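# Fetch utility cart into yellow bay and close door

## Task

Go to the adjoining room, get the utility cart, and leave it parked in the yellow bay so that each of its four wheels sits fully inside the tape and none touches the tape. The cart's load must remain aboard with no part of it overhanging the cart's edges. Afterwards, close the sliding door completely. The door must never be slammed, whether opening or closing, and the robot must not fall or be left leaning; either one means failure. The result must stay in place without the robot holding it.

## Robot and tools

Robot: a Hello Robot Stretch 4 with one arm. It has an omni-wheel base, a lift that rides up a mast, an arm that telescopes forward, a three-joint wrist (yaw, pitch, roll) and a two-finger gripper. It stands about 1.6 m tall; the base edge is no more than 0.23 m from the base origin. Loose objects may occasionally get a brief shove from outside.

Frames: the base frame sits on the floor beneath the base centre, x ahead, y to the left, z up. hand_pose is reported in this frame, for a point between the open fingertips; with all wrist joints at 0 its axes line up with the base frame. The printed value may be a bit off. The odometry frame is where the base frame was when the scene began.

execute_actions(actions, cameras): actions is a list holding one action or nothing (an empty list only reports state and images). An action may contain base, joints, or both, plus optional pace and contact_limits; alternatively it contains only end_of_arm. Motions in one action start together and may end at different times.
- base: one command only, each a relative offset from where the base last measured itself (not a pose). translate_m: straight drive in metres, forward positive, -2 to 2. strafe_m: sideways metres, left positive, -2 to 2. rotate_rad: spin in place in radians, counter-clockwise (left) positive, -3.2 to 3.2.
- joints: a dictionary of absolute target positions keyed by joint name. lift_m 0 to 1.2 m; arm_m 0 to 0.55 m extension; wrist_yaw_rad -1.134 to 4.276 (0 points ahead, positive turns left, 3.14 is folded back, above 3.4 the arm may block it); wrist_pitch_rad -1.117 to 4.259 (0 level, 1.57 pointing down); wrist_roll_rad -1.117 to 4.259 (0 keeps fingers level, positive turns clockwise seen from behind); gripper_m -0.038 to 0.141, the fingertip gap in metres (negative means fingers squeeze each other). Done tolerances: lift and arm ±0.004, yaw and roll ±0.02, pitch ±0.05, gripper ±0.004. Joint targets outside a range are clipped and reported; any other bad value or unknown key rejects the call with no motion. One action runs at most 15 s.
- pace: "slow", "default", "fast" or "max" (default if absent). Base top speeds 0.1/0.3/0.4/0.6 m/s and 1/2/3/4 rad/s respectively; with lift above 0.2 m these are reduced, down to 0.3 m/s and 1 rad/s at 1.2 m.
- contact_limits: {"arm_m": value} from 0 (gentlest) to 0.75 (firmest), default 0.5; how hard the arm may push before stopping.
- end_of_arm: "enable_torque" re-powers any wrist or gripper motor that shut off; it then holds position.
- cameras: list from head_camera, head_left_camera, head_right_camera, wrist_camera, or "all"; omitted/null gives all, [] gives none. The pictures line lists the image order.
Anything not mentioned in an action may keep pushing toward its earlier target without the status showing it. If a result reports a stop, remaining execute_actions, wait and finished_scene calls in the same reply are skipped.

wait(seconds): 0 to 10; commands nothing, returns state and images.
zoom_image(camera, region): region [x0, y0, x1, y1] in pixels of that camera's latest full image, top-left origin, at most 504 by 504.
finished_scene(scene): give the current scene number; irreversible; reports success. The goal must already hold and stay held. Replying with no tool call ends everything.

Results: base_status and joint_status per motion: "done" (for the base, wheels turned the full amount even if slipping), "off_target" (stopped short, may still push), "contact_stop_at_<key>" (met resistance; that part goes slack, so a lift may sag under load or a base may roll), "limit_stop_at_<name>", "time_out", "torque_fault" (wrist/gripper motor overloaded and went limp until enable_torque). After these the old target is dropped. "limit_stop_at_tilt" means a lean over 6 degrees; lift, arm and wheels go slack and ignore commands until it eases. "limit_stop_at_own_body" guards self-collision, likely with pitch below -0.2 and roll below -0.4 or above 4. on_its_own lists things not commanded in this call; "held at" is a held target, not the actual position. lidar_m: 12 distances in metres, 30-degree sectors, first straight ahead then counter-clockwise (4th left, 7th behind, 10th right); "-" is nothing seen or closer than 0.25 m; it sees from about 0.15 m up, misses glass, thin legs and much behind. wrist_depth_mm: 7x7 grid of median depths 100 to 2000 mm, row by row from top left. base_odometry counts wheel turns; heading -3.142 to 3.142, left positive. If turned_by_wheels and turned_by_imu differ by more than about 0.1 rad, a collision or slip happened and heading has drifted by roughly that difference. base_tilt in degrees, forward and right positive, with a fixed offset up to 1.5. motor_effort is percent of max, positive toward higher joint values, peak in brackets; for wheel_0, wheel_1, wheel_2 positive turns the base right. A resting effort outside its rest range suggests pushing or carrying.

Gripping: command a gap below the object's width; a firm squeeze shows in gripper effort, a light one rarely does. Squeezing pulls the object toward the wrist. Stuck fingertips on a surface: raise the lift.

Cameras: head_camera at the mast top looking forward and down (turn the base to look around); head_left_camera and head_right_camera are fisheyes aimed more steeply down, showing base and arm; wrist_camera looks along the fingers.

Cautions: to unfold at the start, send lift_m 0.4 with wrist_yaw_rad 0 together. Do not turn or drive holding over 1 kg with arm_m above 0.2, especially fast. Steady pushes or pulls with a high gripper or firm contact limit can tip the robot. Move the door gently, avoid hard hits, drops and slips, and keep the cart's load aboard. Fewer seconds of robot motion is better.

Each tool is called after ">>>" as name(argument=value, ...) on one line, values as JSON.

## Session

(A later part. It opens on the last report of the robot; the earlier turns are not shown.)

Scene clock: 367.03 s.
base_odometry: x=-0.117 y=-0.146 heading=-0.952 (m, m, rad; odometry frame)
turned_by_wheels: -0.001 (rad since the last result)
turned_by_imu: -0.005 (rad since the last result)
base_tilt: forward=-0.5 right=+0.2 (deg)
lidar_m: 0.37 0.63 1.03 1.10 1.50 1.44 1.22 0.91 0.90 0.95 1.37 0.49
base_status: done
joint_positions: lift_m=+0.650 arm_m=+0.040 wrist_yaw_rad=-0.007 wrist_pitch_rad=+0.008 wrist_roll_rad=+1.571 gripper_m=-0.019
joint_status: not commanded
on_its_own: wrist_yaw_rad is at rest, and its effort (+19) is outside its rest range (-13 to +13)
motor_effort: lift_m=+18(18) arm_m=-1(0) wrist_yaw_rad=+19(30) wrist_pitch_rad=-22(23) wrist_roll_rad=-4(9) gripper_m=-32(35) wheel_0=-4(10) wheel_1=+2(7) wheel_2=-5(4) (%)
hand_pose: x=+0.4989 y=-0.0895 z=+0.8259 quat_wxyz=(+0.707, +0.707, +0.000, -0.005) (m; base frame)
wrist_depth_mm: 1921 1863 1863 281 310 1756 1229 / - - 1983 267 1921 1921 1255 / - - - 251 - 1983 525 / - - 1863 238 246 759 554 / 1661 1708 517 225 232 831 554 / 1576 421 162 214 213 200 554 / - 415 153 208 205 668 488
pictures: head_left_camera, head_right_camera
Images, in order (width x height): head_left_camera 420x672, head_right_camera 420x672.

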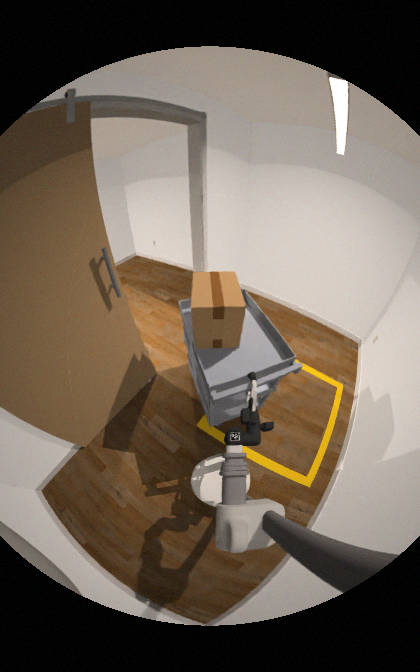

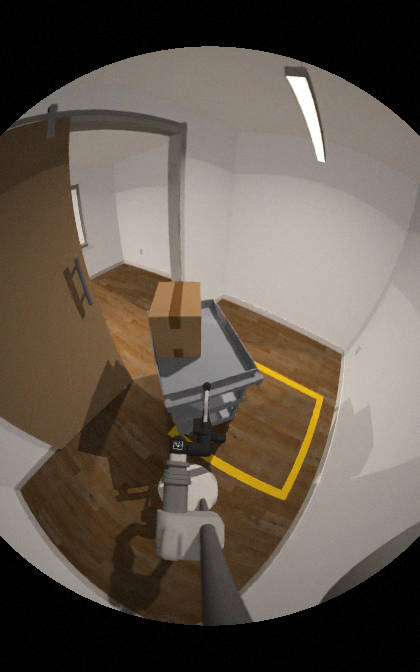

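>>> execute_actions(actions=[{"base":{"translate_m":-0.3},"pace":"slow"}], cameras=[])

>>> execute_actions(actions=[{"base":{"rotate_rad":-0.35},"pace":"slow"}], cameras=[])

>>> execute_actions(actions=[{"base":{"translate_m":-0.3},"pace":"slow"}], cameras=["head_left_camera","head_right_camera"])

Scene clock: 382.57 s.
base_odometry: x=-0.291 y=+0.098 heading=-0.952 (m, m, rad; odometry frame)
turned_by_wheels: +0.000 (rad since the last result)
turned_by_imu: +0.001 (rad since the last result)
base_tilt: forward=-0.4 right=+0.2 (deg)
lidar_m: 0.42 1.23 1.19 1.33 1.23 1.18 1.00 0.74 0.74 0.77 1.11 0.49
base_status: done
joint_positions: lift_m=+0.650 arm_m=+0.040 wrist_yaw_rad=+0.006 wrist_pitch_rad=-0.013 wrist_roll_rad=+1.570 gripper_m=-0.020
joint_status: not commanded
on_its_own: wrist_yaw_rad is at rest, and its effort (-19) is outside its rest range (-13 to +13); wrist_pitch_rad is at rest, and its effort (+35) is outside its rest range (-23 to +23)
motor_effort: lift_m=+16(18) arm_m=-1(1) wrist_yaw_rad=-19(42) wrist_pitch_rad=+35(45) wrist_roll_rad=+0(3) gripper_m=-17(35) wheel_0=+2(6) wheel_1=-3(3) wheel_2=+6(17) (%)
hand_pose: x=+0.5001 y=-0.0857 z=+0.8321 quat_wxyz=(+0.707, +0.707, -0.003, +0.007) (m; base frame)
wrist_depth_mm: - - - 185 244 - 1430 / - - - 182 240 - 564 / - - - 179 237 820 609 / - - 654 177 233 831 603 / 1921 462 449 174 230 820 603 / - 473 182 172 226 809 597 / - 477 477 169 222 732 585
pictures: none
No camera images: the call's "cameras" was empty. Leave "cameras" out to get every camera's image.

Scene clock: 384.03 s.
base_odometry: x=-0.291 y=+0.098 heading=-1.301 (m, m, rad; odometry frame)
turned_by_wheels: -0.349 (rad since the last result)
turned_by_imu: -0.350 (rad since the last result)
base_tilt: forward=-0.4 right=+0.2 (deg)
lidar_m: 0.32 0.43 1.20 1.20 1.44 1.22 1.21 0.87 0.74 0.73 0.84 0.52
base_status: done
joint_positions: lift_m=+0.650 arm_m=+0.040 wrist_yaw_rad=+0.003 wrist_pitch_rad=-0.014 wrist_roll_rad=+1.571 gripper_m=-0.020
joint_status: not commanded
on_its_own: wrist_pitch_rad is at rest, and its effort (+38) is outside its rest range (-23 to +23)
motor_effort: lift_m=+16(16) arm_m=-1(1) wrist_yaw_rad=-11(50) wrist_pitch_rad=+38(41) wrist_roll_rad=-3(2) gripper_m=-11(12) wheel_0=+3(11) wheel_1=+4(12) wheel_2=+4(14) (%)
hand_pose: x=+0.4998 y=-0.0866 z=+0.8323 quat_wxyz=(+0.707, +0.707, -0.004, +0.006) (m; base frame)
wrist_depth_mm: - - - 329 - - 1430 / - - - 342 370 375 370 / - - - 242 327 - 1430 / - - - 213 283 - 535 / - - - 190 250 - 585 / - - 181 172 226 820 597 / - 402 402 154 200 768 597
pictures: none
No camera images: the call's "cameras" was empty. Leave "cameras" out to get every camera's image.

Scene clock: 388.30 s.
base_odometry: x=-0.371 y=+0.387 heading=-1.301 (m, m, rad; odometry frame)
turned_by_wheels: -0.001 (rad since the last result)
turned_by_imu: -0.002 (rad since the last result)
base_tilt: forward=-0.4 right=+0.2 (deg)
lidar_m: 0.37 0.60 1.28 1.27 1.07 0.93 0.93 0.79 0.66 0.65 0.77 0.51
base_status: done
joint_positions: lift_m=+0.650 arm_m=+0.040 wrist_yaw_rad=-0.004 wrist_pitch_rad=-0.014 wrist_roll_rad=+1.571 gripper_m=-0.020
joint_status: not commanded
on_its_own: wrist_pitch_rad is at rest, and its effort (+38) is outside its rest range (-23 to +23)
motor_effort: lift_m=+16(16) arm_m=-1(1) wrist_yaw_rad=+9(25) wrist_pitch_rad=+38(41) wrist_roll_rad=-2(3) gripper_m=-14(15) wheel_0=-5(7) wheel_1=-5(6) wheel_2=+3(13) (%)
hand_pose: x=+0.4992 y=-0.0886 z=+0.8324 quat_wxyz=(+0.707, +0.707, -0.006, +0.003) (m; base frame)
wrist_depth_mm: - - - 236 309 322 320 / - - - 220 289 - 1464 / - - - 219 270 - 559 / - - - 195 253 1983 609 / - - - 183 238 842 603 / - 442 182 173 225 809 603 / - 427 427 163 211 750 597
pictures: head_left_camera, head_right_camera
Images, in order (width x height): head_left_camera 420x672, head_right_camera 420x672.

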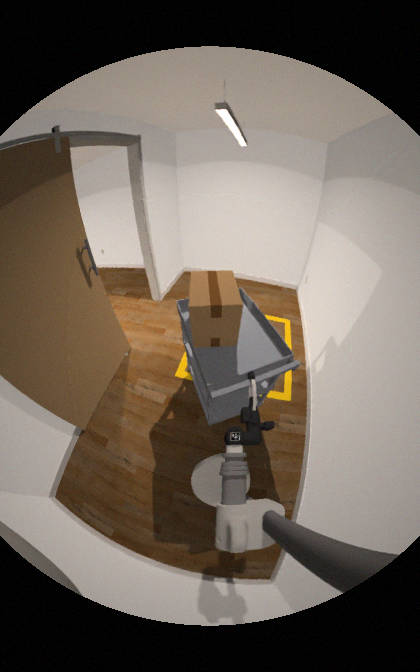

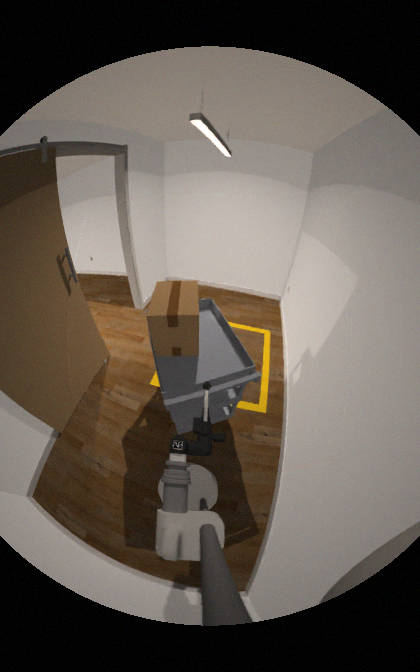

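>>> execute_actions(actions=[{"joints":{"gripper_m":0.12,"wrist_yaw_rad":0.3}}], cameras=[])

>>> execute_actions(actions=[{"joints":{"arm_m":0.13},"pace":"slow"}], cameras=["wrist_camera","head_camera"])

Scene clock: 404.43 s.
base_odometry: x=-0.371 y=+0.388 heading=-1.300 (m, m, rad; odometry frame)
turned_by_wheels: +0.001 (rad since the last result)
turned_by_imu: -0.046 (rad since the last result)
base_tilt: forward=-0.4 right=+0.2 (deg)
lidar_m: 0.42 0.40 1.28 1.28 1.12 0.94 0.94 0.80 0.65 0.65 0.72 0.52
base_status: not commanded
joint_positions: lift_m=+0.650 arm_m=+0.040 wrist_yaw_rad=+0.303 wrist_pitch_rad=-0.010 wrist_roll_rad=+1.570 gripper_m=+0.120
joint_status: all done
on_its_own: wrist_pitch_rad is at rest, and its effort (+28) is outside its rest range (-23 to +23)
motor_effort: lift_m=+16(16) arm_m=+0(2) wrist_yaw_rad=-10(83) wrist_pitch_rad=+28(43) wrist_roll_rad=-1(3) gripper_m=-1(23) wheel_0=+5(12) wheel_1=+0(5) wheel_2=+3(17) (%)
hand_pose: x=+0.5123 y=+0.0026 z=+0.8312 quat_wxyz=(+0.699, +0.699, +0.103, +0.110) (m; base frame)
wrist_depth_mm: - - - 191 251 - 1397 / - - - 190 248 - 559 / - - - 187 245 831 597 / - - 627 185 243 831 597 / - 466 455 183 239 831 597 / - 484 188 181 236 820 591 / 1863 - 488 145 232 778 574
pictures: none
No camera images: the call's "cameras" was empty. Leave "cameras" out to get every camera's image.

Scene clock: 406.60 s.
base_odometry: x=-0.371 y=+0.388 heading=-1.301 (m, m, rad; odometry frame)
turned_by_wheels: -0.001 (rad since the last result)
turned_by_imu: -0.001 (rad since the last result)
base_tilt: forward=-0.5 right=+0.1 (deg)
lidar_m: 0.50 0.50 1.28 1.28 1.12 0.95 0.94 0.80 0.66 0.64 0.73 0.64
base_status: not commanded
joint_positions: lift_m=+0.650 arm_m=+0.129 wrist_yaw_rad=+0.301 wrist_pitch_rad=-0.001 wrist_roll_rad=+1.570 gripper_m=+0.120
joint_status: all done
motor_effort: lift_m=+16(16) arm_m=+8(10) wrist_yaw_rad=-4(13) wrist_pitch_rad=+4(28) wrist_roll_rad=-1(0) gripper_m=+0(1) wheel_0=+2(5) wheel_1=+0(0) wheel_2=-3(3) (%)
hand_pose: x=+0.6010 y=+0.0020 z=+0.8288 quat_wxyz=(+0.699, +0.699, +0.105, +0.106) (m; base frame)
wrist_depth_mm: - - - 258 259 - 1397 / - - - 255 255 - 530 / - - - 251 252 831 574 / - - 750 248 249 854 574 / - 462 455 244 245 842 574 / - 473 186 185 193 831 569 / - 488 480 145 238 699 569
pictures: head_camera, wrist_camera
Images, in order (width x height): head_camera 420x560, wrist_camera 616x392.

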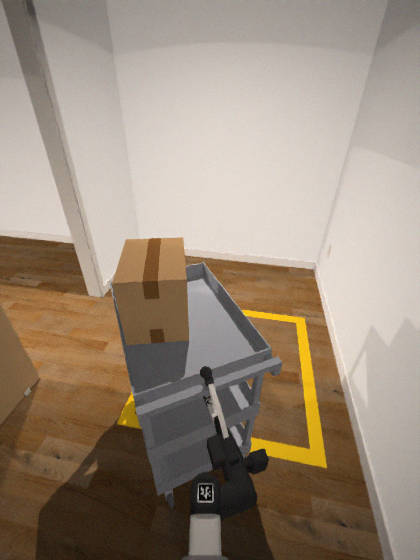

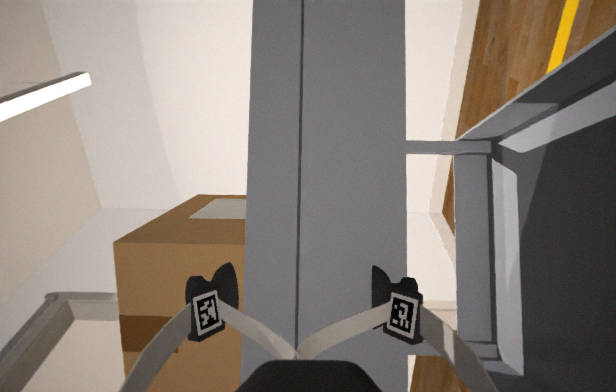

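>>> execute_actions(actions=[{"joints":{"gripper_m":0.14,"arm_m":0.10}}], cameras=[])

>>> execute_actions(actions=[{"joints":{"arm_m":0.2},"pace":"slow"}], cameras=["wrist_camera"])

Scene clock: 417.10 s.
base_odometry: x=-0.371 y=+0.388 heading=-1.301 (m, m, rad; odometry frame)
turned_by_wheels: +0.000 (rad since the last result)
turned_by_imu: -0.001 (rad since the last result)
base_tilt: forward=-0.4 right=+0.2 (deg)
lidar_m: 0.51 0.49 1.30 1.27 1.12 0.94 0.94 0.81 0.64 0.65 0.73 0.65
base_status: not commanded
joint_positions: lift_m=+0.650 arm_m=+0.101 wrist_yaw_rad=+0.300 wrist_pitch_rad=+0.002 wrist_roll_rad=+1.570 gripper_m=+0.140
joint_status: all done
motor_effort: lift_m=+16(16) arm_m=-5(7) wrist_yaw_rad=-2(5) wrist_pitch_rad=-6(6) wrist_roll_rad=+0(1) gripper_m=-2(7) wheel_0=+2(2) wheel_1=+0(0) wheel_2=-1(3) (%)
hand_pose: x=+0.5733 y=+0.0017 z=+0.8278 quat_wxyz=(+0.700, +0.699, +0.106, +0.105) (m; base frame)
wrist_depth_mm: - - - 285 - - 1397 / - - - 281 - - 535 / - - - 278 866 798 569 / - - 750 273 - 854 569 / - 504 484 268 272 854 569 / - 210 215 265 266 198 564 / - 517 508 146 263 741 559
pictures: none
No camera images: the call's "cameras" was empty. Leave "cameras" out to get every camera's image.

Scene clock: 419.40 s.
base_odometry: x=-0.371 y=+0.388 heading=-1.301 (m, m, rad; odometry frame)
turned_by_wheels: +0.000 (rad since the last result)
turned_by_imu: -0.001 (rad since the last result)
base_tilt: forward=-0.4 right=+0.2 (deg)
lidar_m: 0.55 0.53 1.28 1.28 1.13 0.95 0.94 0.80 0.65 0.65 0.75 0.69
base_status: not commanded
joint_positions: lift_m=+0.650 arm_m=+0.199 wrist_yaw_rad=+0.299 wrist_pitch_rad=-0.002 wrist_roll_rad=+1.570 gripper_m=+0.140
joint_status: all done
motor_effort: lift_m=+16(16) arm_m=+7(9) wrist_yaw_rad=+1(9) wrist_pitch_rad=+6(11) wrist_roll_rad=+0(1) gripper_m=+1(1) wheel_0=+2(2) wheel_1=+0(0) wheel_2=-2(2) (%)
hand_pose: x=+0.6712 y=+0.0015 z=+0.8288 quat_wxyz=(+0.699, +0.699, +0.105, +0.106) (m; base frame)
wrist_depth_mm: - - - 231 231 1921 1336 / - - - 227 229 - 530 / - - - 224 225 820 574 / - - 741 221 222 820 574 / - 521 427 218 219 820 574 / 1983 200 167 216 215 202 569 / - 449 439 142 212 741 569
pictures: wrist_camera
Images, in order (width x height): wrist_camera 616x392.

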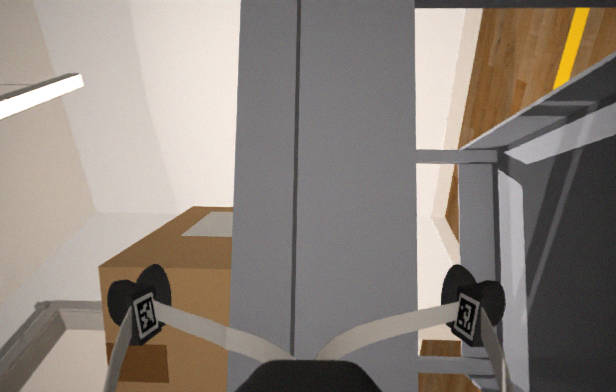

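>>> execute_actions(actions=[{"joints":{"arm_m":0.25,"lift_m":0.64},"pace":"slow"}], cameras=[])

>>> execute_actions(actions=[{"joints":{"gripper_m":-0.02}}], cameras=["wrist_camera"])

Scene clock: 426.27 s.
base_odometry: x=-0.371 y=+0.388 heading=-1.301 (m, m, rad; odometry frame)
turned_by_wheels: +0.000 (rad since the last result)
turned_by_imu: -0.001 (rad since the last result)
base_tilt: forward=-0.4 right=+0.3 (deg)
lidar_m: 0.61 0.59 1.28 1.28 1.11 0.95 0.93 0.78 0.65 0.65 0.74 0.77
base_status: not commanded
joint_positions: lift_m=+0.641 arm_m=+0.249 wrist_yaw_rad=+0.299 wrist_pitch_rad=-0.002 wrist_roll_rad=+1.570 gripper_m=+0.140
joint_status: all done
motor_effort: lift_m=+12(13) arm_m=+7(10) wrist_yaw_rad=+0(8) wrist_pitch_rad=+8(16) wrist_roll_rad=+0(1) gripper_m=-4(2) wheel_0=+2(2) wheel_1=+0(1) wheel_2=-2(2) (%)
hand_pose: x=+0.7212 y=+0.0015 z=+0.8194 quat_wxyz=(+0.699, +0.699, +0.105, +0.106) (m; base frame)
wrist_depth_mm: - - - 240 241 1756 1229 / - - - 237 236 - 1182 / - - 174 233 233 809 549 / - - 171 229 229 831 564 / - 559 168 225 226 809 559 / 1983 199 166 222 221 198 554 / - 452 163 142 219 732 554
pictures: none
No camera images: the call's "cameras" was empty. Leave "cameras" out to get every camera's image.

Scene clock: 428.77 s.
base_odometry: x=-0.371 y=+0.388 heading=-1.300 (m, m, rad; odometry frame)
turned_by_wheels: +0.000 (rad since the last result)
turned_by_imu: -0.001 (rad since the last result)
base_tilt: forward=-0.4 right=+0.2 (deg)
lidar_m: 0.58 0.58 1.29 1.29 1.11 0.94 0.93 0.80 0.64 0.64 0.73 0.75
base_status: not commanded
joint_positions: lift_m=+0.640 arm_m=+0.250 wrist_yaw_rad=+0.300 wrist_pitch_rad=+0.002 wrist_roll_rad=+1.570 gripper_m=-0.019
joint_status: all done
motor_effort: lift_m=+13(13) arm_m=+3(7) wrist_yaw_rad=-2(3) wrist_pitch_rad=-5(16) wrist_roll_rad=-1(1) gripper_m=-36(31) wheel_0=+2(2) wheel_1=+1(1) wheel_2=+1(2) (%)
hand_pose: x=+0.7218 y=+0.0017 z=+0.8180 quat_wxyz=(+0.699, +0.699, +0.106, +0.105) (m; base frame)
wrist_depth_mm: - - 168 229 247 1808 1255 / - - 165 226 - - 504 / - - 163 223 809 798 544 / - - 160 220 - 831 549 / - 554 157 216 - 798 549 / 1921 421 155 213 199 668 549 / 1661 439 153 210 209 707 484
pictures: wrist_camera
Images, in order (width x height): wrist_camera 616x392.

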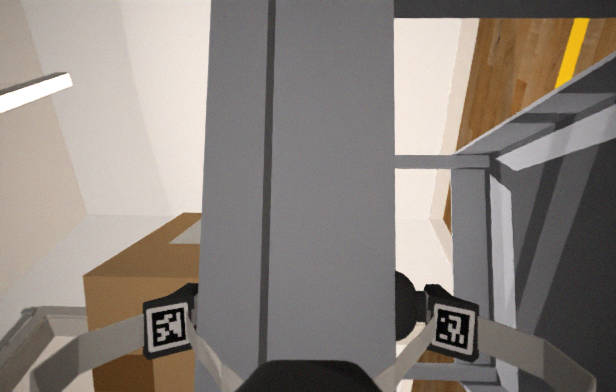

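>>> execute_actions(actions=[{"joints":{"arm_m":0.04},"pace":"slow"}], cameras=[])

>>> execute_actions(actions=[{"base":{"translate_m":-0.35},"pace":"slow"}], cameras=["head_camera","head_left_camera"])

Scene clock: 441.70 s.
base_odometry: x=-0.371 y=+0.387 heading=-1.300 (m, m, rad; odometry frame)
turned_by_wheels: +0.000 (rad since the last result)
turned_by_imu: -0.001 (rad since the last result)
base_tilt: forward=-0.4 right=+0.2 (deg)
lidar_m: 0.41 0.40 1.29 1.26 1.11 0.95 0.93 0.78 0.65 0.64 0.75 0.50
base_status: not commanded
joint_positions: lift_m=+0.640 arm_m=+0.041 wrist_yaw_rad=+0.307 wrist_pitch_rad=+0.003 wrist_roll_rad=+1.570 gripper_m=-0.019
joint_status: all done
on_its_own: wrist_yaw_rad is at rest, and its effort (-23) is outside its rest range (-13 to +13)
motor_effort: lift_m=+13(13) arm_m=-7(10) wrist_yaw_rad=-23(24) wrist_pitch_rad=-5(8) wrist_roll_rad=+0(1) gripper_m=-34(38) wheel_0=+3(3) wheel_1=+0(1) wheel_2=+5(5) (%)
hand_pose: x=+0.5136 y=+0.0040 z=+0.8178 quat_wxyz=(+0.699, +0.698, +0.109, +0.107) (m; base frame)
wrist_depth_mm: - - 154 213 212 - 1366 / - - 155 213 213 1983 525 / - - 155 214 213 798 554 / - - 156 215 213 809 554 / - 433 156 215 214 809 549 / - 442 156 216 214 676 549 / 1756 469 156 215 215 603 488
pictures: none
No camera images: the call's "cameras" was empty. Leave "cameras" out to get every camera's image.

Scene clock: 446.47 s.
base_odometry: x=-0.464 y=+0.724 heading=-1.300 (m, m, rad; odometry frame)
turned_by_wheels: +0.000 (rad since the last result)
turned_by_imu: +0.002 (rad since the last result)
base_tilt: forward=-0.4 right=+0.3 (deg)
lidar_m: 0.42 0.43 1.38 1.37 0.72 0.61 0.58 0.67 0.58 0.58 0.66 0.48
base_status: done
joint_positions: lift_m=+0.640 arm_m=+0.041 wrist_yaw_rad=+0.304 wrist_pitch_rad=+0.003 wrist_roll_rad=+1.570 gripper_m=-0.019
joint_status: not commanded
on_its_own: wrist_yaw_rad is at rest, and its effort (-14) is outside its rest range (-13 to +13)
motor_effort: lift_m=+13(13) arm_m=-6(7) wrist_yaw_rad=-14(26) wrist_pitch_rad=-7(7) wrist_roll_rad=-1(2) gripper_m=-36(36) wheel_0=+0(1) wheel_1=-2(4) wheel_2=+6(14) (%)
hand_pose: x=+0.5135 y=+0.0030 z=+0.8178 quat_wxyz=(+0.699, +0.699, +0.108, +0.106) (m; base frame)
wrist_depth_mm: - - 134 190 190 - 539 / - - 138 195 195 750 559 / - - 142 200 202 788 559 / - 477 146 205 207 809 554 / - 445 151 211 213 842 554 / - 480 156 217 215 676 549 / 1661 535 160 222 223 1708 484
pictures: head_camera, head_left_camera
Images, in order (width x height): head_camera 420x560, head_left_camera 420x672.

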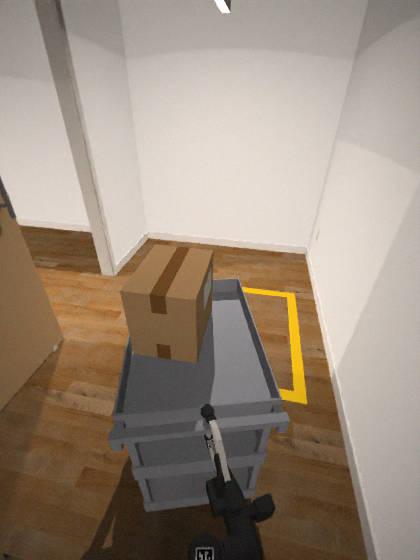

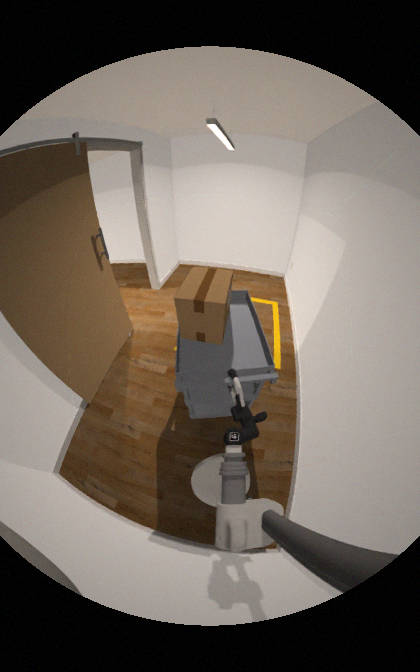

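>>> execute_actions(actions=[{"base":{"strafe_m":0.06},"pace":"slow"}], cameras=[])

>>> execute_actions(actions=[{"base":{"translate_m":0.35},"pace":"slow"}], cameras=["head_camera","head_left_camera"])

Scene clock: 463.17 s.
base_odometry: x=-0.407 y=+0.740 heading=-1.300 (m, m, rad; odometry frame)
turned_by_wheels: -0.001 (rad since the last result)
turned_by_imu: -0.003 (rad since the last result)
base_tilt: forward=-0.4 right=+0.1 (deg)
lidar_m: 0.44 0.45 1.31 1.35 0.69 0.58 0.58 0.66 0.65 0.64 0.72 0.46
base_status: done
joint_positions: lift_m=+0.640 arm_m=+0.041 wrist_yaw_rad=+0.291 wrist_pitch_rad=+0.003 wrist_roll_rad=+1.570 gripper_m=-0.019
joint_status: not commanded
on_its_own: wrist_yaw_rad is at rest, and its effort (+23) is outside its rest range (-13 to +13)
motor_effort: lift_m=+13(13) arm_m=-5(6) wrist_yaw_rad=+23(32) wrist_pitch_rad=-8(5) wrist_roll_rad=+0(1) gripper_m=-34(37) wheel_0=-7(12) wheel_1=+2(4) wheel_2=-3(5) (%)
hand_pose: x=+0.5132 y=-0.0009 z=+0.8179 quat_wxyz=(+0.700, +0.699, +0.103, +0.102) (m; base frame)
wrist_depth_mm: - - 127 182 182 1808 517 / - - 132 188 188 759 559 / - - 136 195 195 778 559 / - 445 141 202 204 809 554 / - 455 147 209 211 788 549 / - 484 154 217 213 634 549 / 1576 1576 159 223 224 1661 484
pictures: none
No camera images: the call's "cameras" was empty. Leave "cameras" out to get every camera's image.

Scene clock: 467.93 s.
base_odometry: x=-0.313 y=+0.403 heading=-1.300 (m, m, rad; odometry frame)
turned_by_wheels: +0.001 (rad since the last result)
turned_by_imu: -0.001 (rad since the last result)
base_tilt: forward=-0.4 right=+0.2 (deg)
lidar_m: 0.43 0.43 1.22 1.22 1.12 0.94 0.92 0.86 0.71 0.70 0.79 0.48
base_status: done
joint_positions: lift_m=+0.640 arm_m=+0.040 wrist_yaw_rad=+0.305 wrist_pitch_rad=+0.003 wrist_roll_rad=+1.570 gripper_m=-0.019
joint_status: not commanded
on_its_own: wrist_yaw_rad is at rest, and its effort (-17) is outside its rest range (-13 to +13)
motor_effort: lift_m=+13(13) arm_m=-2(5) wrist_yaw_rad=-17(23) wrist_pitch_rad=-6(10) wrist_roll_rad=-1(0) gripper_m=-33(32) wheel_0=+6(7) wheel_1=+4(5) wheel_2=-1(13) (%)
hand_pose: x=+0.5126 y=+0.0033 z=+0.8179 quat_wxyz=(+0.699, +0.699, +0.108, +0.107) (m; base frame)
wrist_depth_mm: - - 146 202 203 - 1281 / - - 148 205 205 778 544 / - - 150 208 208 798 554 / - - 152 211 211 809 554 / - 436 154 213 214 820 549 / 1983 452 156 216 215 668 544 / 1708 492 158 218 218 615 484
pictures: head_camera, head_left_camera
Images, in order (width x height): head_camera 420x560, head_left_camera 420x672.

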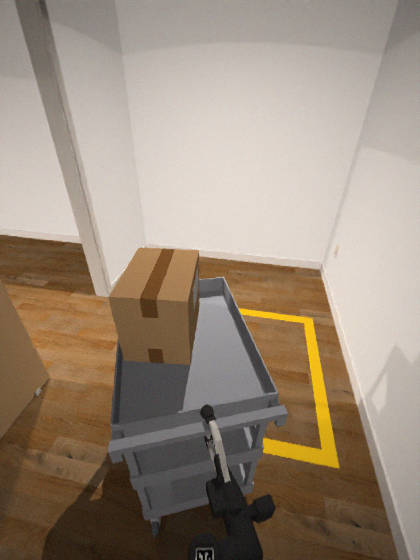

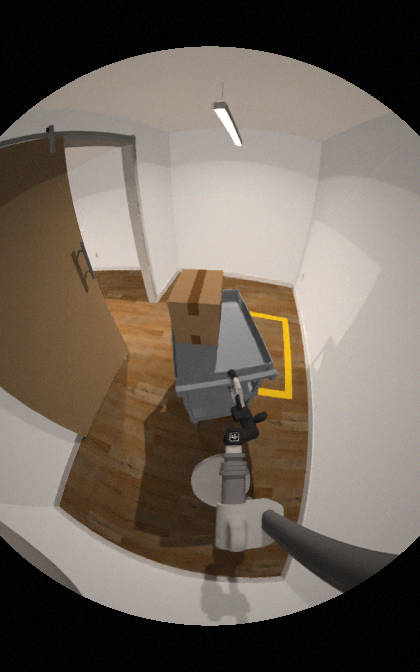

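>>> execute_actions(actions=[{"base":{"rotate_rad":-0.3},"joints":{"wrist_yaw_rad":-0.1},"pace":"slow"}], cameras=["head_camera","head_left_camera"])

Scene clock: 476.57 s.
base_odometry: x=-0.313 y=+0.403 heading=-1.599 (m, m, rad; odometry frame)
turned_by_wheels: -0.299 (rad since the last result)
turned_by_imu: -0.306 (rad since the last result)
base_tilt: forward=-0.4 right=+0.2 (deg)
lidar_m: 0.28 0.29 1.33 1.21 1.30 1.00 0.93 0.97 0.77 0.69 0.72 0.54
base_status: done
joint_positions: lift_m=+0.641 arm_m=+0.040 wrist_yaw_rad=-0.092 wrist_pitch_rad=-0.024 wrist_roll_rad=+1.573 gripper_m=-0.020
joint_status: all done
on_its_own: wrist_yaw_rad is at rest, and its effort (-24) is outside its rest range (-13 to +13); wrist_pitch_rad is at rest, and its effort (+71) is outside its rest range (-23 to +23)
motor_effort: lift_m=+11(13) arm_m=-2(6) wrist_yaw_rad=-24(84) wrist_pitch_rad=+71(72) wrist_roll_rad=-10(12) gripper_m=-14(38) wheel_0=+8(17) wheel_1=+4(4) wheel_2=+3(23) (%)
hand_pose: x=+0.4905 y=-0.1137 z=+0.8259 quat_wxyz=(+0.706, +0.707, -0.041, -0.024) (m; base frame)
wrist_depth_mm: 917 917 904 891 878 866 866 / 1205 1205 1182 1098 1138 1138 1118 / 1756 1708 1708 315 1499 1618 1397 / - - - 238 342 347 343 / - - - 196 274 - 1464 / - - 177 183 228 - 1464 / - 155 173 142 190 1921 539
pictures: head_camera, head_left_camera
Images, in order (width x height): head_camera 420x560, head_left_camera 420x672.

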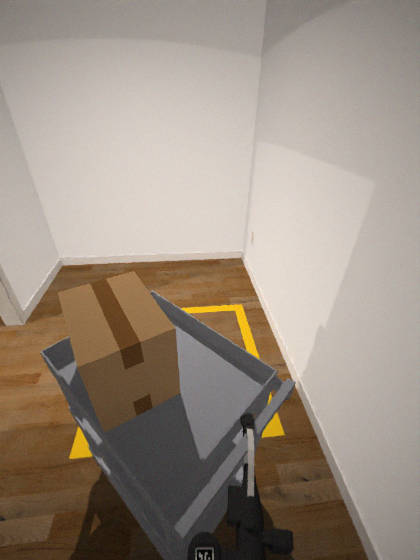

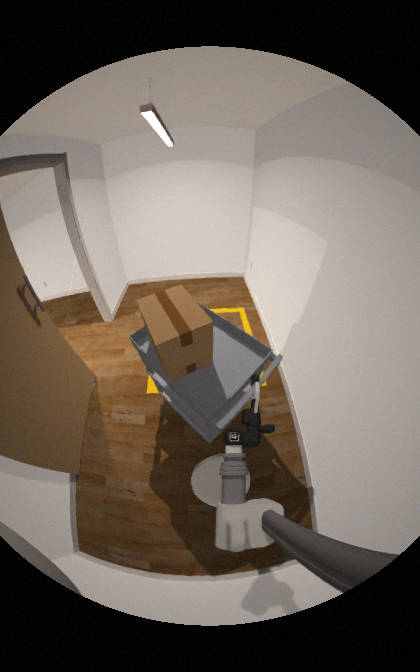

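>>> execute_actions(actions=[{"joints":{"gripper_m":0.12,"lift_m":0.66}}], cameras=[])

>>> execute_actions(actions=[{"base":{"translate_m":-0.3},"joints":{"arm_m":0.0},"pace":"slow"}], cameras=[])

>>> execute_actions(actions=[{"base":{"strafe_m":0.17},"joints":{"wrist_yaw_rad":0,"gripper_m":0.0,"wrist_roll_rad":0,"lift_m":0.62}}], cameras=["head_camera","wrist_camera"])

Scene clock: 488.77 s.
base_odometry: x=-0.313 y=+0.403 heading=-1.599 (m, m, rad; odometry frame)
turned_by_wheels: +0.000 (rad since the last result)
turned_by_imu: -0.002 (rad since the last result)
base_tilt: forward=-0.5 right=+0.3 (deg)
lidar_m: 0.30 0.30 1.32 1.22 1.30 1.02 0.93 0.96 0.76 0.70 0.71 0.55
base_status: not commanded
joint_positions: lift_m=+0.660 arm_m=+0.040 wrist_yaw_rad=-0.097 wrist_pitch_rad=-0.007 wrist_roll_rad=+1.571 gripper_m=+0.120
joint_status: all done
motor_effort: lift_m=+19(17) arm_m=-3(2) wrist_yaw_rad=-12(24) wrist_pitch_rad=+20(70) wrist_roll_rad=-3(10) gripper_m=-1(19) wheel_0=+7(8) wheel_1=+4(4) wheel_2=+3(3) (%)
hand_pose: x=+0.4901 y=-0.1148 z=+0.8402 quat_wxyz=(+0.706, +0.706, -0.037, -0.032) (m; base frame)
wrist_depth_mm: 891 917 878 878 866 866 854 / 1205 1160 1160 1060 1138 1098 1098 / 1708 1708 1661 336 1464 1537 1366 / - - - 306 353 362 359 / - - - 203 283 - 1430 / - - - 167 228 - 931 / - - - 145 196 1808 544
pictures: none
No camera images: the call's "cameras" was empty. Leave "cameras" out to get every camera's image.

Scene clock: 493.07 s.
base_odometry: x=-0.305 y=+0.703 heading=-1.599 (m, m, rad; odometry frame)
turned_by_wheels: +0.000 (rad since the last result)
turned_by_imu: -0.001 (rad since the last result)
base_tilt: forward=-0.3 right=+0.2 (deg)
lidar_m: 0.55 0.68 1.30 1.21 1.05 0.68 0.64 0.65 0.80 0.74 0.74 0.90
base_status: done
joint_positions: lift_m=+0.660 arm_m=+0.001 wrist_yaw_rad=-0.100 wrist_pitch_rad=+0.002 wrist_roll_rad=+1.570 gripper_m=+0.120
joint_status: all done
motor_effort: lift_m=+18(19) arm_m=-5(8) wrist_yaw_rad=-2(19) wrist_pitch_rad=-5(21) wrist_roll_rad=-2(3) gripper_m=-3(1) wheel_0=-2(4) wheel_1=-2(6) wheel_2=+3(10) (%)
hand_pose: x=+0.4502 y=-0.1158 z=+0.8376 quat_wxyz=(+0.706, +0.706, -0.035, -0.036) (m; base frame)
wrist_depth_mm: 946 946 946 931 917 917 904 / 1255 1229 1229 1205 1182 1182 1160 / 1756 1756 1756 1708 1661 1661 1366 / - - - - - 1756 1229 / - - - 647 - 768 615 / - - - 530 544 209 525 / - - - 148 - 759 580
pictures: none
No camera images: the call's "cameras" was empty. Leave "cameras" out to get every camera's image.

Scene clock: 495.13 s.
base_odometry: x=-0.135 y=+0.698 heading=-1.599 (m, m, rad; odometry frame)
turned_by_wheels: +0.000 (rad since the last result)
turned_by_imu: -0.001 (rad since the last result)
base_tilt: forward=-0.3 right=+0.1 (deg)
lidar_m: 0.55 0.90 1.12 1.05 1.06 0.73 0.65 0.67 0.85 0.90 0.90 0.59
base_status: done
joint_positions: lift_m=+0.620 arm_m=+0.001 wrist_yaw_rad=+0.000 wrist_pitch_rad=+0.002 wrist_roll_rad=+0.000 gripper_m=+0.000
joint_status: all done
motor_effort: lift_m=+13(17) arm_m=-6(5) wrist_yaw_rad=-2(2) wrist_pitch_rad=-7(6) wrist_roll_rad=-2(7) gripper_m=-6(4) wheel_0=+2(8) wheel_1=-1(11) wheel_2=+0(2) (%)
hand_pose: x=+0.4603 y=-0.0874 z=+0.7979 quat_wxyz=(+1.000, +0.000, +0.001, +0.000) (m; base frame)
wrist_depth_mm: - - - - - 1576 1098 / - - 580 - - 1537 1098 / - - 574 654 - 1537 1098 / - 661 488 387 397 647 1078 / - 759 469 368 459 1281 1098 / - - - 202 - 1430 1098 / 1921 798 798 183 788 1281 1098
pictures: head_camera, wrist_camera
Images, in order (width x height): head_camera 420x560, wrist_camera 616x392.

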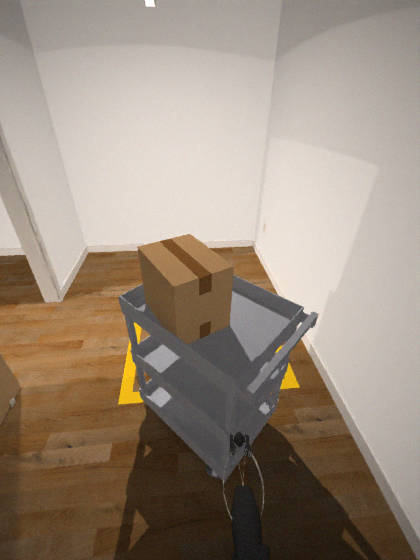

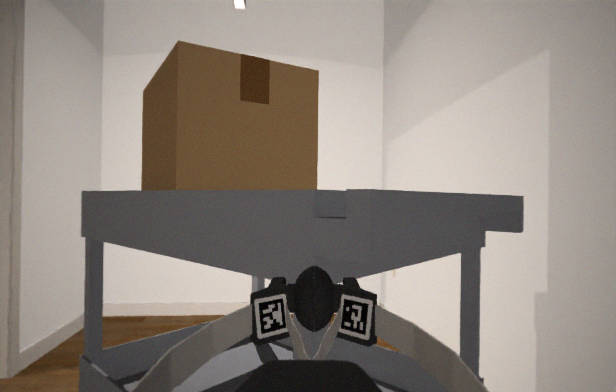

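>>> execute_actions(actions=[{"base":{"strafe_m":0.28},"joints":{"lift_m":0.635}}], cameras=[])

>>> execute_actions(actions=[{"base":{"translate_m":0.55},"pace":"slow"}], cameras=["head_camera","wrist_camera","head_right_camera"])

Scene clock: 515.03 s.
base_odometry: x=+0.145 y=+0.691 heading=-1.599 (m, m, rad; odometry frame)
turned_by_wheels: +0.000 (rad since the last result)
turned_by_imu: -0.003 (rad since the last result)
base_tilt: forward=-0.3 right=+0.2 (deg)
lidar_m: 0.74 1.23 0.82 0.76 0.81 0.74 0.68 0.70 0.90 1.17 1.20 0.66
base_status: done
joint_positions: lift_m=+0.635 arm_m=+0.001 wrist_yaw_rad=+0.000 wrist_pitch_rad=+0.002 wrist_roll_rad=+0.000 gripper_m=+0.000
joint_status: all done
motor_effort: lift_m=+21(23) arm_m=-5(5) wrist_yaw_rad=-2(2) wrist_pitch_rad=-6(6) wrist_roll_rad=-1(0) gripper_m=-4(5) wheel_0=+0(8) wheel_1=+0(12) wheel_2=+0(0) (%)
hand_pose: x=+0.4603 y=-0.0874 z=+0.8123 quat_wxyz=(+1.000, +0.000, +0.001, +0.000) (m; base frame)
wrist_depth_mm: 1983 - - - - - 1499 / 1921 - - - 564 1863 1464 / 1921 - - 699 564 1756 1499 / 1983 - - 647 549 634 1397 / 1983 - - 627 508 430 382 / 1983 - - 201 - - 1464 / 1863 - 741 183 842 854 1397
pictures: none
No camera images: the call's "cameras" was empty. Leave "cameras" out to get every camera's image.

Scene clock: 521.83 s.
base_odometry: x=+0.130 y=+0.141 heading=-1.598 (m, m, rad; odometry frame)
turned_by_wheels: +0.000 (rad since the last result)
turned_by_imu: -0.002 (rad since the last result)
base_tilt: forward=-0.3 right=+0.1 (deg)
lidar_m: 0.47 1.78 0.88 0.80 0.82 1.11 1.23 1.25 1.21 0.36 0.33 0.34
base_status: done
joint_positions: lift_m=+0.635 arm_m=+0.000 wrist_yaw_rad=+0.003 wrist_pitch_rad=+0.003 wrist_roll_rad=+0.000 gripper_m=+0.000
joint_status: not commanded
motor_effort: lift_m=+22(21) arm_m=-2(5) wrist_yaw_rad=-12(18) wrist_pitch_rad=-7(5) wrist_roll_rad=-2(1) gripper_m=-3(6) wheel_0=+4(11) wheel_1=+4(8) wheel_2=-2(7) (%)
hand_pose: x=+0.4600 y=-0.0864 z=+0.8122 quat_wxyz=(+1.000, +0.000, +0.001, +0.002) (m; base frame)
wrist_depth_mm: 1708 - - - 285 196 161 / 1708 - - - 285 196 161 / 1756 - - - 282 196 160 / 1756 - - 452 266 187 160 / 1708 - - 268 197 156 135 / 1756 - - 199 183 155 137 / 1708 - 375 153 182 147 137
pictures: head_camera, head_right_camera, wrist_camera
Images, in order (width x height): head_camera 420x560, head_right_camera 420x672, wrist_camera 616x392.

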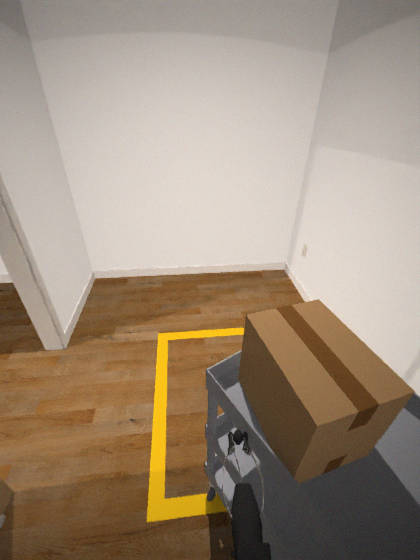

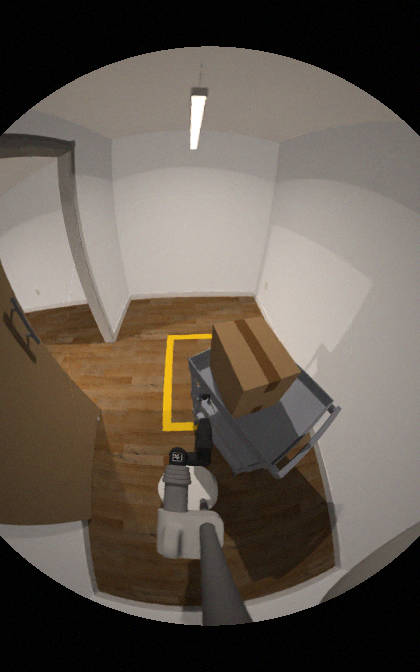

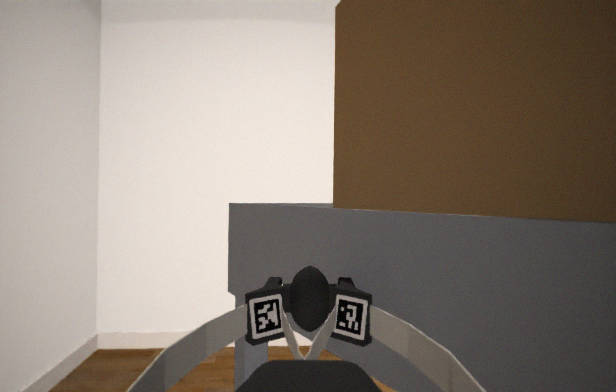

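>>> execute_actions(actions=[{"base":{"translate_m":0.3},"pace":"slow"}], cameras=["head_camera","head_right_camera"])

Scene clock: 532.03 s.
base_odometry: x=+0.122 y=-0.159 heading=-1.598 (m, m, rad; odometry frame)
turned_by_wheels: +0.000 (rad since the last result)
turned_by_imu: -0.001 (rad since the last result)
base_tilt: forward=-0.3 right=+0.2 (deg)
lidar_m: 0.46 1.55 0.83 0.83 0.85 1.17 1.53 1.56 0.32 0.25 0.25 0.28
base_status: done
joint_positions: lift_m=+0.635 arm_m=+0.000 wrist_yaw_rad=+0.004 wrist_pitch_rad=+0.003 wrist_roll_rad=+0.000 gripper_m=+0.000
joint_status: not commanded
motor_effort: lift_m=+21(21) arm_m=-1(2) wrist_yaw_rad=-12(13) wrist_pitch_rad=-7(7) wrist_roll_rad=-1(1) gripper_m=-8(6) wheel_0=+6(8) wheel_1=+2(6) wheel_2=-2(7) (%)
hand_pose: x=+0.4600 y=-0.0864 z=+0.8122 quat_wxyz=(+1.000, +0.000, +0.001, +0.002) (m; base frame)
wrist_depth_mm: 1808 1983 - - - 1921 202 / 1756 1983 - - - 1983 202 / 1808 1983 1983 - - 1921 201 / 1808 1921 - - - 1756 201 / 1808 1983 - - 182 130 110 / 1756 1983 1983 199 171 130 - / 1808 1921 1808 153 171 124 -
pictures: head_camera, head_right_camera
Images, in order (width x height): head_camera 420x560, head_right_camera 420x672.

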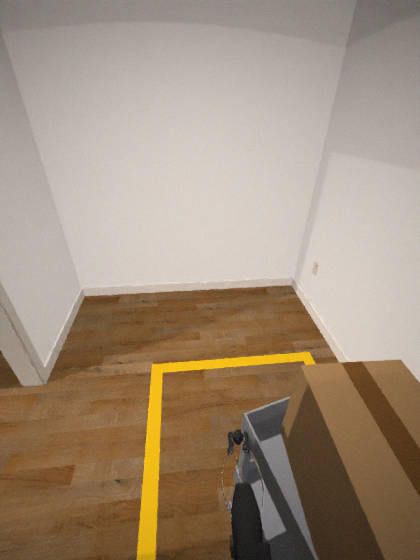

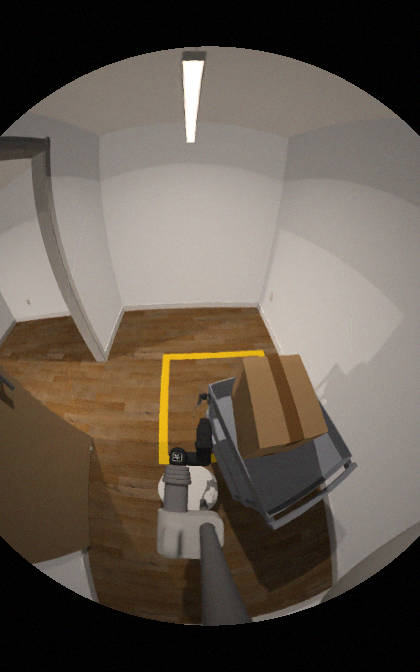

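>>> execute_actions(actions=[{"base":{"strafe_m":0.06},"pace":"slow"}], cameras=[])

>>> execute_actions(actions=[{"base":{"translate_m":-0.85}}], cameras=[])

>>> execute_actions(actions=[{"base":{"strafe_m":-0.4}}], cameras=["head_camera","head_right_camera"])

Scene clock: 543.47 s.
base_odometry: x=+0.182 y=-0.160 heading=-1.598 (m, m, rad; odometry frame)
turned_by_wheels: +0.000 (rad since the last result)
turned_by_imu: -0.002 (rad since the last result)
base_tilt: forward=-0.4 right=+0.3 (deg)
lidar_m: 2.17 1.51 0.77 0.78 0.78 1.01 1.54 1.57 0.39 0.31 0.30 0.33
base_status: done
joint_positions: lift_m=+0.635 arm_m=+0.000 wrist_yaw_rad=+0.000 wrist_pitch_rad=+0.003 wrist_roll_rad=+0.000 gripper_m=+0.000
joint_status: not commanded
motor_effort: lift_m=+21(22) arm_m=-2(2) wrist_yaw_rad=-3(13) wrist_pitch_rad=-9(8) wrist_roll_rad=-1(1) gripper_m=-6(3) wheel_0=-1(4) wheel_1=+1(4) wheel_2=+0(1) (%)
hand_pose: x=+0.4597 y=-0.0874 z=+0.8122 quat_wxyz=(+1.000, +0.000, +0.001, +0.000) (m; base frame)
wrist_depth_mm: 1661 1921 1983 - - - 1464 / 1708 1983 - - - 1983 1430 / 1708 1983 1983 - - 1983 1464 / 1708 1983 - - - 1863 1464 / 1708 1983 1983 - - 202 168 / 1756 1983 1983 202 240 202 167 / 1708 1921 1863 183 1863 186 167
pictures: none
No camera images: the call's "cameras" was empty. Leave "cameras" out to get every camera's image.

Scene clock: 547.80 s.
base_odometry: x=+0.205 y=+0.689 heading=-1.598 (m, m, rad; odometry frame)
turned_by_wheels: +0.000 (rad since the last result)
turned_by_imu: +0.001 (rad since the last result)
base_tilt: forward=-0.4 right=+0.2 (deg)
lidar_m: 1.06 1.12 0.75 0.71 0.76 0.76 0.69 0.71 0.92 1.24 1.25 0.80
base_status: done
joint_positions: lift_m=+0.635 arm_m=+0.000 wrist_yaw_rad=+0.000 wrist_pitch_rad=+0.003 wrist_roll_rad=+0.000 gripper_m=+0.000
joint_status: not commanded
motor_effort: lift_m=+21(22) arm_m=-1(2) wrist_yaw_rad=-3(3) wrist_pitch_rad=-6(10) wrist_roll_rad=-1(1) gripper_m=-6(5) wheel_0=-1(5) wheel_1=-1(4) wheel_2=+0(10) (%)
hand_pose: x=+0.4597 y=-0.0874 z=+0.8122 quat_wxyz=(+1.000, +0.000, +0.001, +0.000) (m; base frame)
wrist_depth_mm: - - - - - - 1576 / - - - - - - 1537 / - - - - 946 798 1537 / - - - - 891 798 1397 / - - - - - 597 549 / - - - 201 1205 1205 1430 / 1863 1921 1808 183 778 559 904
pictures: none
No camera images: the call's "cameras" was empty. Leave "cameras" out to get every camera's image.

Scene clock: 550.47 s.
base_odometry: x=-0.195 y=+0.700 heading=-1.598 (m, m, rad; odometry frame)
turned_by_wheels: +0.000 (rad since the last result)
turned_by_imu: +0.001 (rad since the last result)
base_tilt: forward=-0.4 right=+0.2 (deg)
lidar_m: 0.68 2.44 1.17 1.12 1.05 0.71 0.64 0.67 0.86 0.83 0.84 0.81
base_status: done
joint_positions: lift_m=+0.635 arm_m=+0.000 wrist_yaw_rad=+0.000 wrist_pitch_rad=+0.003 wrist_roll_rad=+0.000 gripper_m=+0.000
joint_status: not commanded
motor_effort: lift_m=+21(21) arm_m=-1(1) wrist_yaw_rad=-3(2) wrist_pitch_rad=-8(8) wrist_roll_rad=-1(2) gripper_m=-4(3) wheel_0=+0(8) wheel_1=+0(12) wheel_2=+0(0) (%)
hand_pose: x=+0.4597 y=-0.0874 z=+0.8122 quat_wxyz=(+1.000, +0.000, +0.001, +0.000) (m; base frame)
wrist_depth_mm: - - - - - 1430 1025 / - - - - - 1464 1025 / - - 798 809 - 1430 1025 / - - 798 809 - 1229 1025 / - - 891 574 634 683 1025 / - - 1078 202 1863 1255 1025 / 1983 - 544 183 831 1182 1008
pictures: head_camera, head_right_camera
Images, in order (width x height): head_camera 420x560, head_right_camera 420x672.

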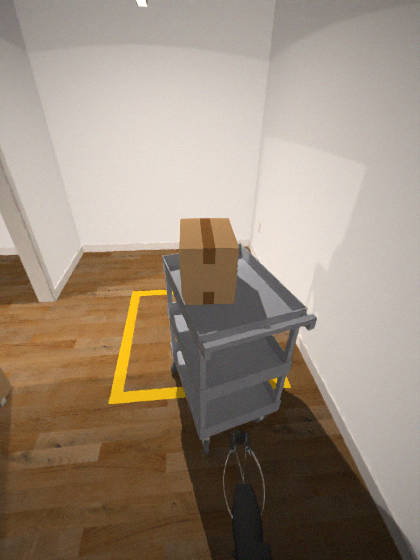

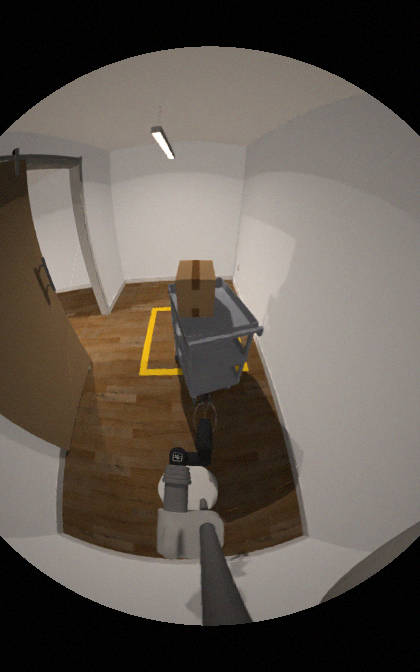

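>>> execute_actions(actions=[{"base":{"strafe_m":-0.3}}], cameras=[])

>>> execute_actions(actions=[{"base":{"translate_m":0.45},"pace":"slow"}], cameras=["head_camera","wrist_camera"])

Scene clock: 562.30 s.
base_odometry: x=-0.495 y=+0.708 heading=-1.598 (m, m, rad; odometry frame)
turned_by_wheels: +0.000 (rad since the last result)
turned_by_imu: +0.000 (rad since the last result)
base_tilt: forward=-0.4 right=+0.1 (deg)
lidar_m: 0.76 0.75 1.49 1.41 0.99 0.68 0.60 0.63 0.59 0.53 0.55 0.70
base_status: done
joint_positions: lift_m=+0.635 arm_m=+0.000 wrist_yaw_rad=+0.000 wrist_pitch_rad=+0.003 wrist_roll_rad=+0.000 gripper_m=+0.000
joint_status: not commanded
motor_effort: lift_m=+21(21) arm_m=-1(2) wrist_yaw_rad=-2(2) wrist_pitch_rad=-8(10) wrist_roll_rad=-2(2) gripper_m=-6(6) wheel_0=+0(8) wheel_1=+0(11) wheel_2=+0(0) (%)
hand_pose: x=+0.4597 y=-0.0874 z=+0.8122 quat_wxyz=(+1.000, +0.000, +0.001, +0.000) (m; base frame)
wrist_depth_mm: - - - - 1537 866 615 / - - - - 1499 866 615 / - 809 - - 1499 866 609 / - 809 878 - 1499 854 615 / 564 597 647 691 1464 854 609 / - 1160 1229 202 1118 854 609 / 866 931 831 183 1308 750 603
pictures: none
No camera images: the call's "cameras" was empty. Leave "cameras" out to get every camera's image.

Scene clock: 568.10 s.
base_odometry: x=-0.507 y=+0.259 heading=-1.599 (m, m, rad; odometry frame)
turned_by_wheels: -0.001 (rad since the last result)
turned_by_imu: -0.004 (rad since the last result)
base_tilt: forward=-0.4 right=+0.2 (deg)
lidar_m: 0.37 0.35 1.53 1.42 1.52 1.16 1.06 0.82 0.53 0.49 0.49 0.64
base_status: done
joint_positions: lift_m=+0.635 arm_m=+0.000 wrist_yaw_rad=-0.009 wrist_pitch_rad=+0.002 wrist_roll_rad=+0.000 gripper_m=+0.000
joint_status: not commanded
on_its_own: wrist_yaw_rad is at rest, and its effort (+24) is outside its rest range (-13 to +13)
motor_effort: lift_m=+21(21) arm_m=-1(2) wrist_yaw_rad=+24(26) wrist_pitch_rad=-6(7) wrist_roll_rad=-2(2) gripper_m=-10(10) wheel_0=-2(5) wheel_1=+1(3) wheel_2=-9(10) (%)
hand_pose: x=+0.4589 y=-0.0900 z=+0.8124 quat_wxyz=(+1.000, +0.000, +0.001, -0.005) (m; base frame)
wrist_depth_mm: 387 - - - 1281 741 535 / 389 - - - 1255 741 535 / 384 661 - - 1281 741 539 / 384 554 - - 1138 732 535 / 167 181 201 222 960 732 530 / 216 235 249 203 189 732 530 / 221 236 768 183 1138 621 530
pictures: head_camera, wrist_camera
Images, in order (width x height): head_camera 420x560, wrist_camera 616x392.

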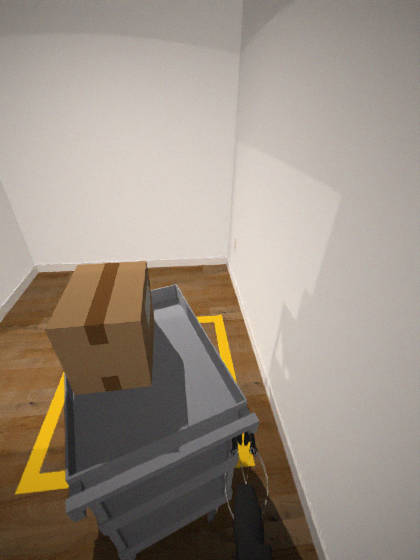

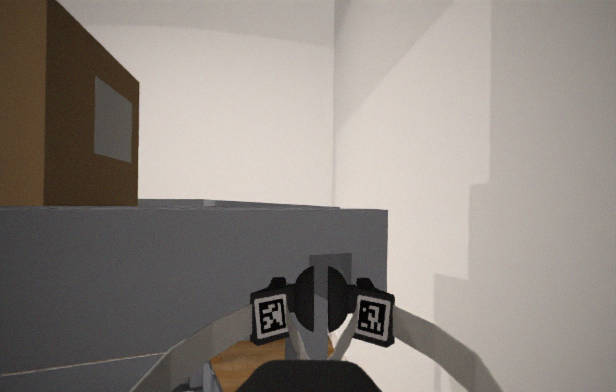

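>>> execute_actions(actions=[{"base":{"strafe_m":0.15},"pace":"slow"}], cameras=["head_camera","wrist_camera"])

Scene clock: 574.00 s.
base_odometry: x=-0.357 y=+0.255 heading=-1.599 (m, m, rad; odometry frame)
turned_by_wheels: +0.000 (rad since the last result)
turned_by_imu: -0.003 (rad since the last result)
base_tilt: forward=-0.4 right=+0.2 (deg)
lidar_m: 0.33 0.31 1.39 1.27 1.29 1.17 1.08 1.06 0.70 0.64 0.66 0.49
base_status: done
joint_positions: lift_m=+0.635 arm_m=+0.000 wrist_yaw_rad=-0.003 wrist_pitch_rad=+0.002 wrist_roll_rad=+0.000 gripper_m=+0.000
joint_status: not commanded
motor_effort: lift_m=+21(21) arm_m=-1(1) wrist_yaw_rad=+5(37) wrist_pitch_rad=-8(7) wrist_roll_rad=-1(1) gripper_m=-6(10) wheel_0=-2(8) wheel_1=+2(6) wheel_2=-3(6) (%)
hand_pose: x=+0.4594 y=-0.0881 z=+0.8123 quat_wxyz=(+1.000, +0.000, +0.001, -0.001) (m; base frame)
wrist_depth_mm: 397 404 - - 1808 1042 750 / 394 402 559 - 1756 1042 741 / 394 404 569 - 1808 1042 750 / 392 402 459 - 1499 976 723 / 135 145 158 174 193 219 244 / 186 200 212 202 257 291 676 / 186 198 221 164 1464 306 732
pictures: head_camera, wrist_camera
Images, in order (width x height): head_camera 420x560, wrist_camera 616x392.

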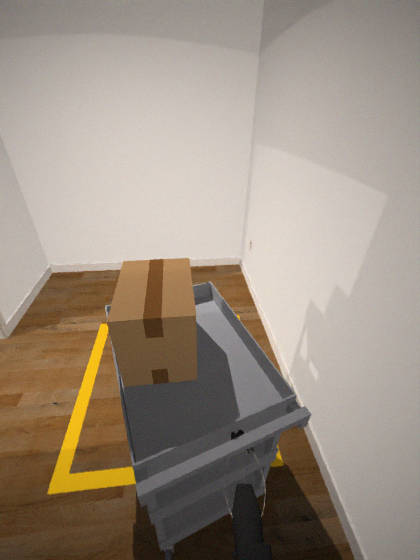

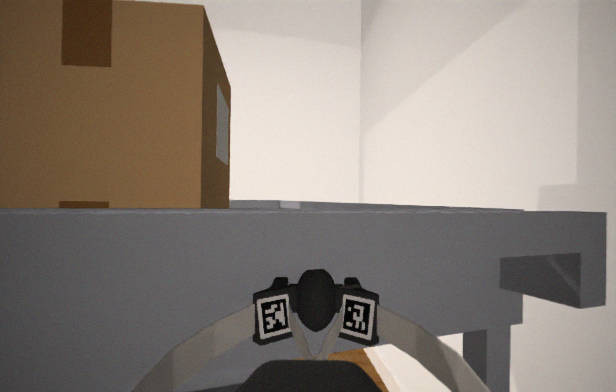

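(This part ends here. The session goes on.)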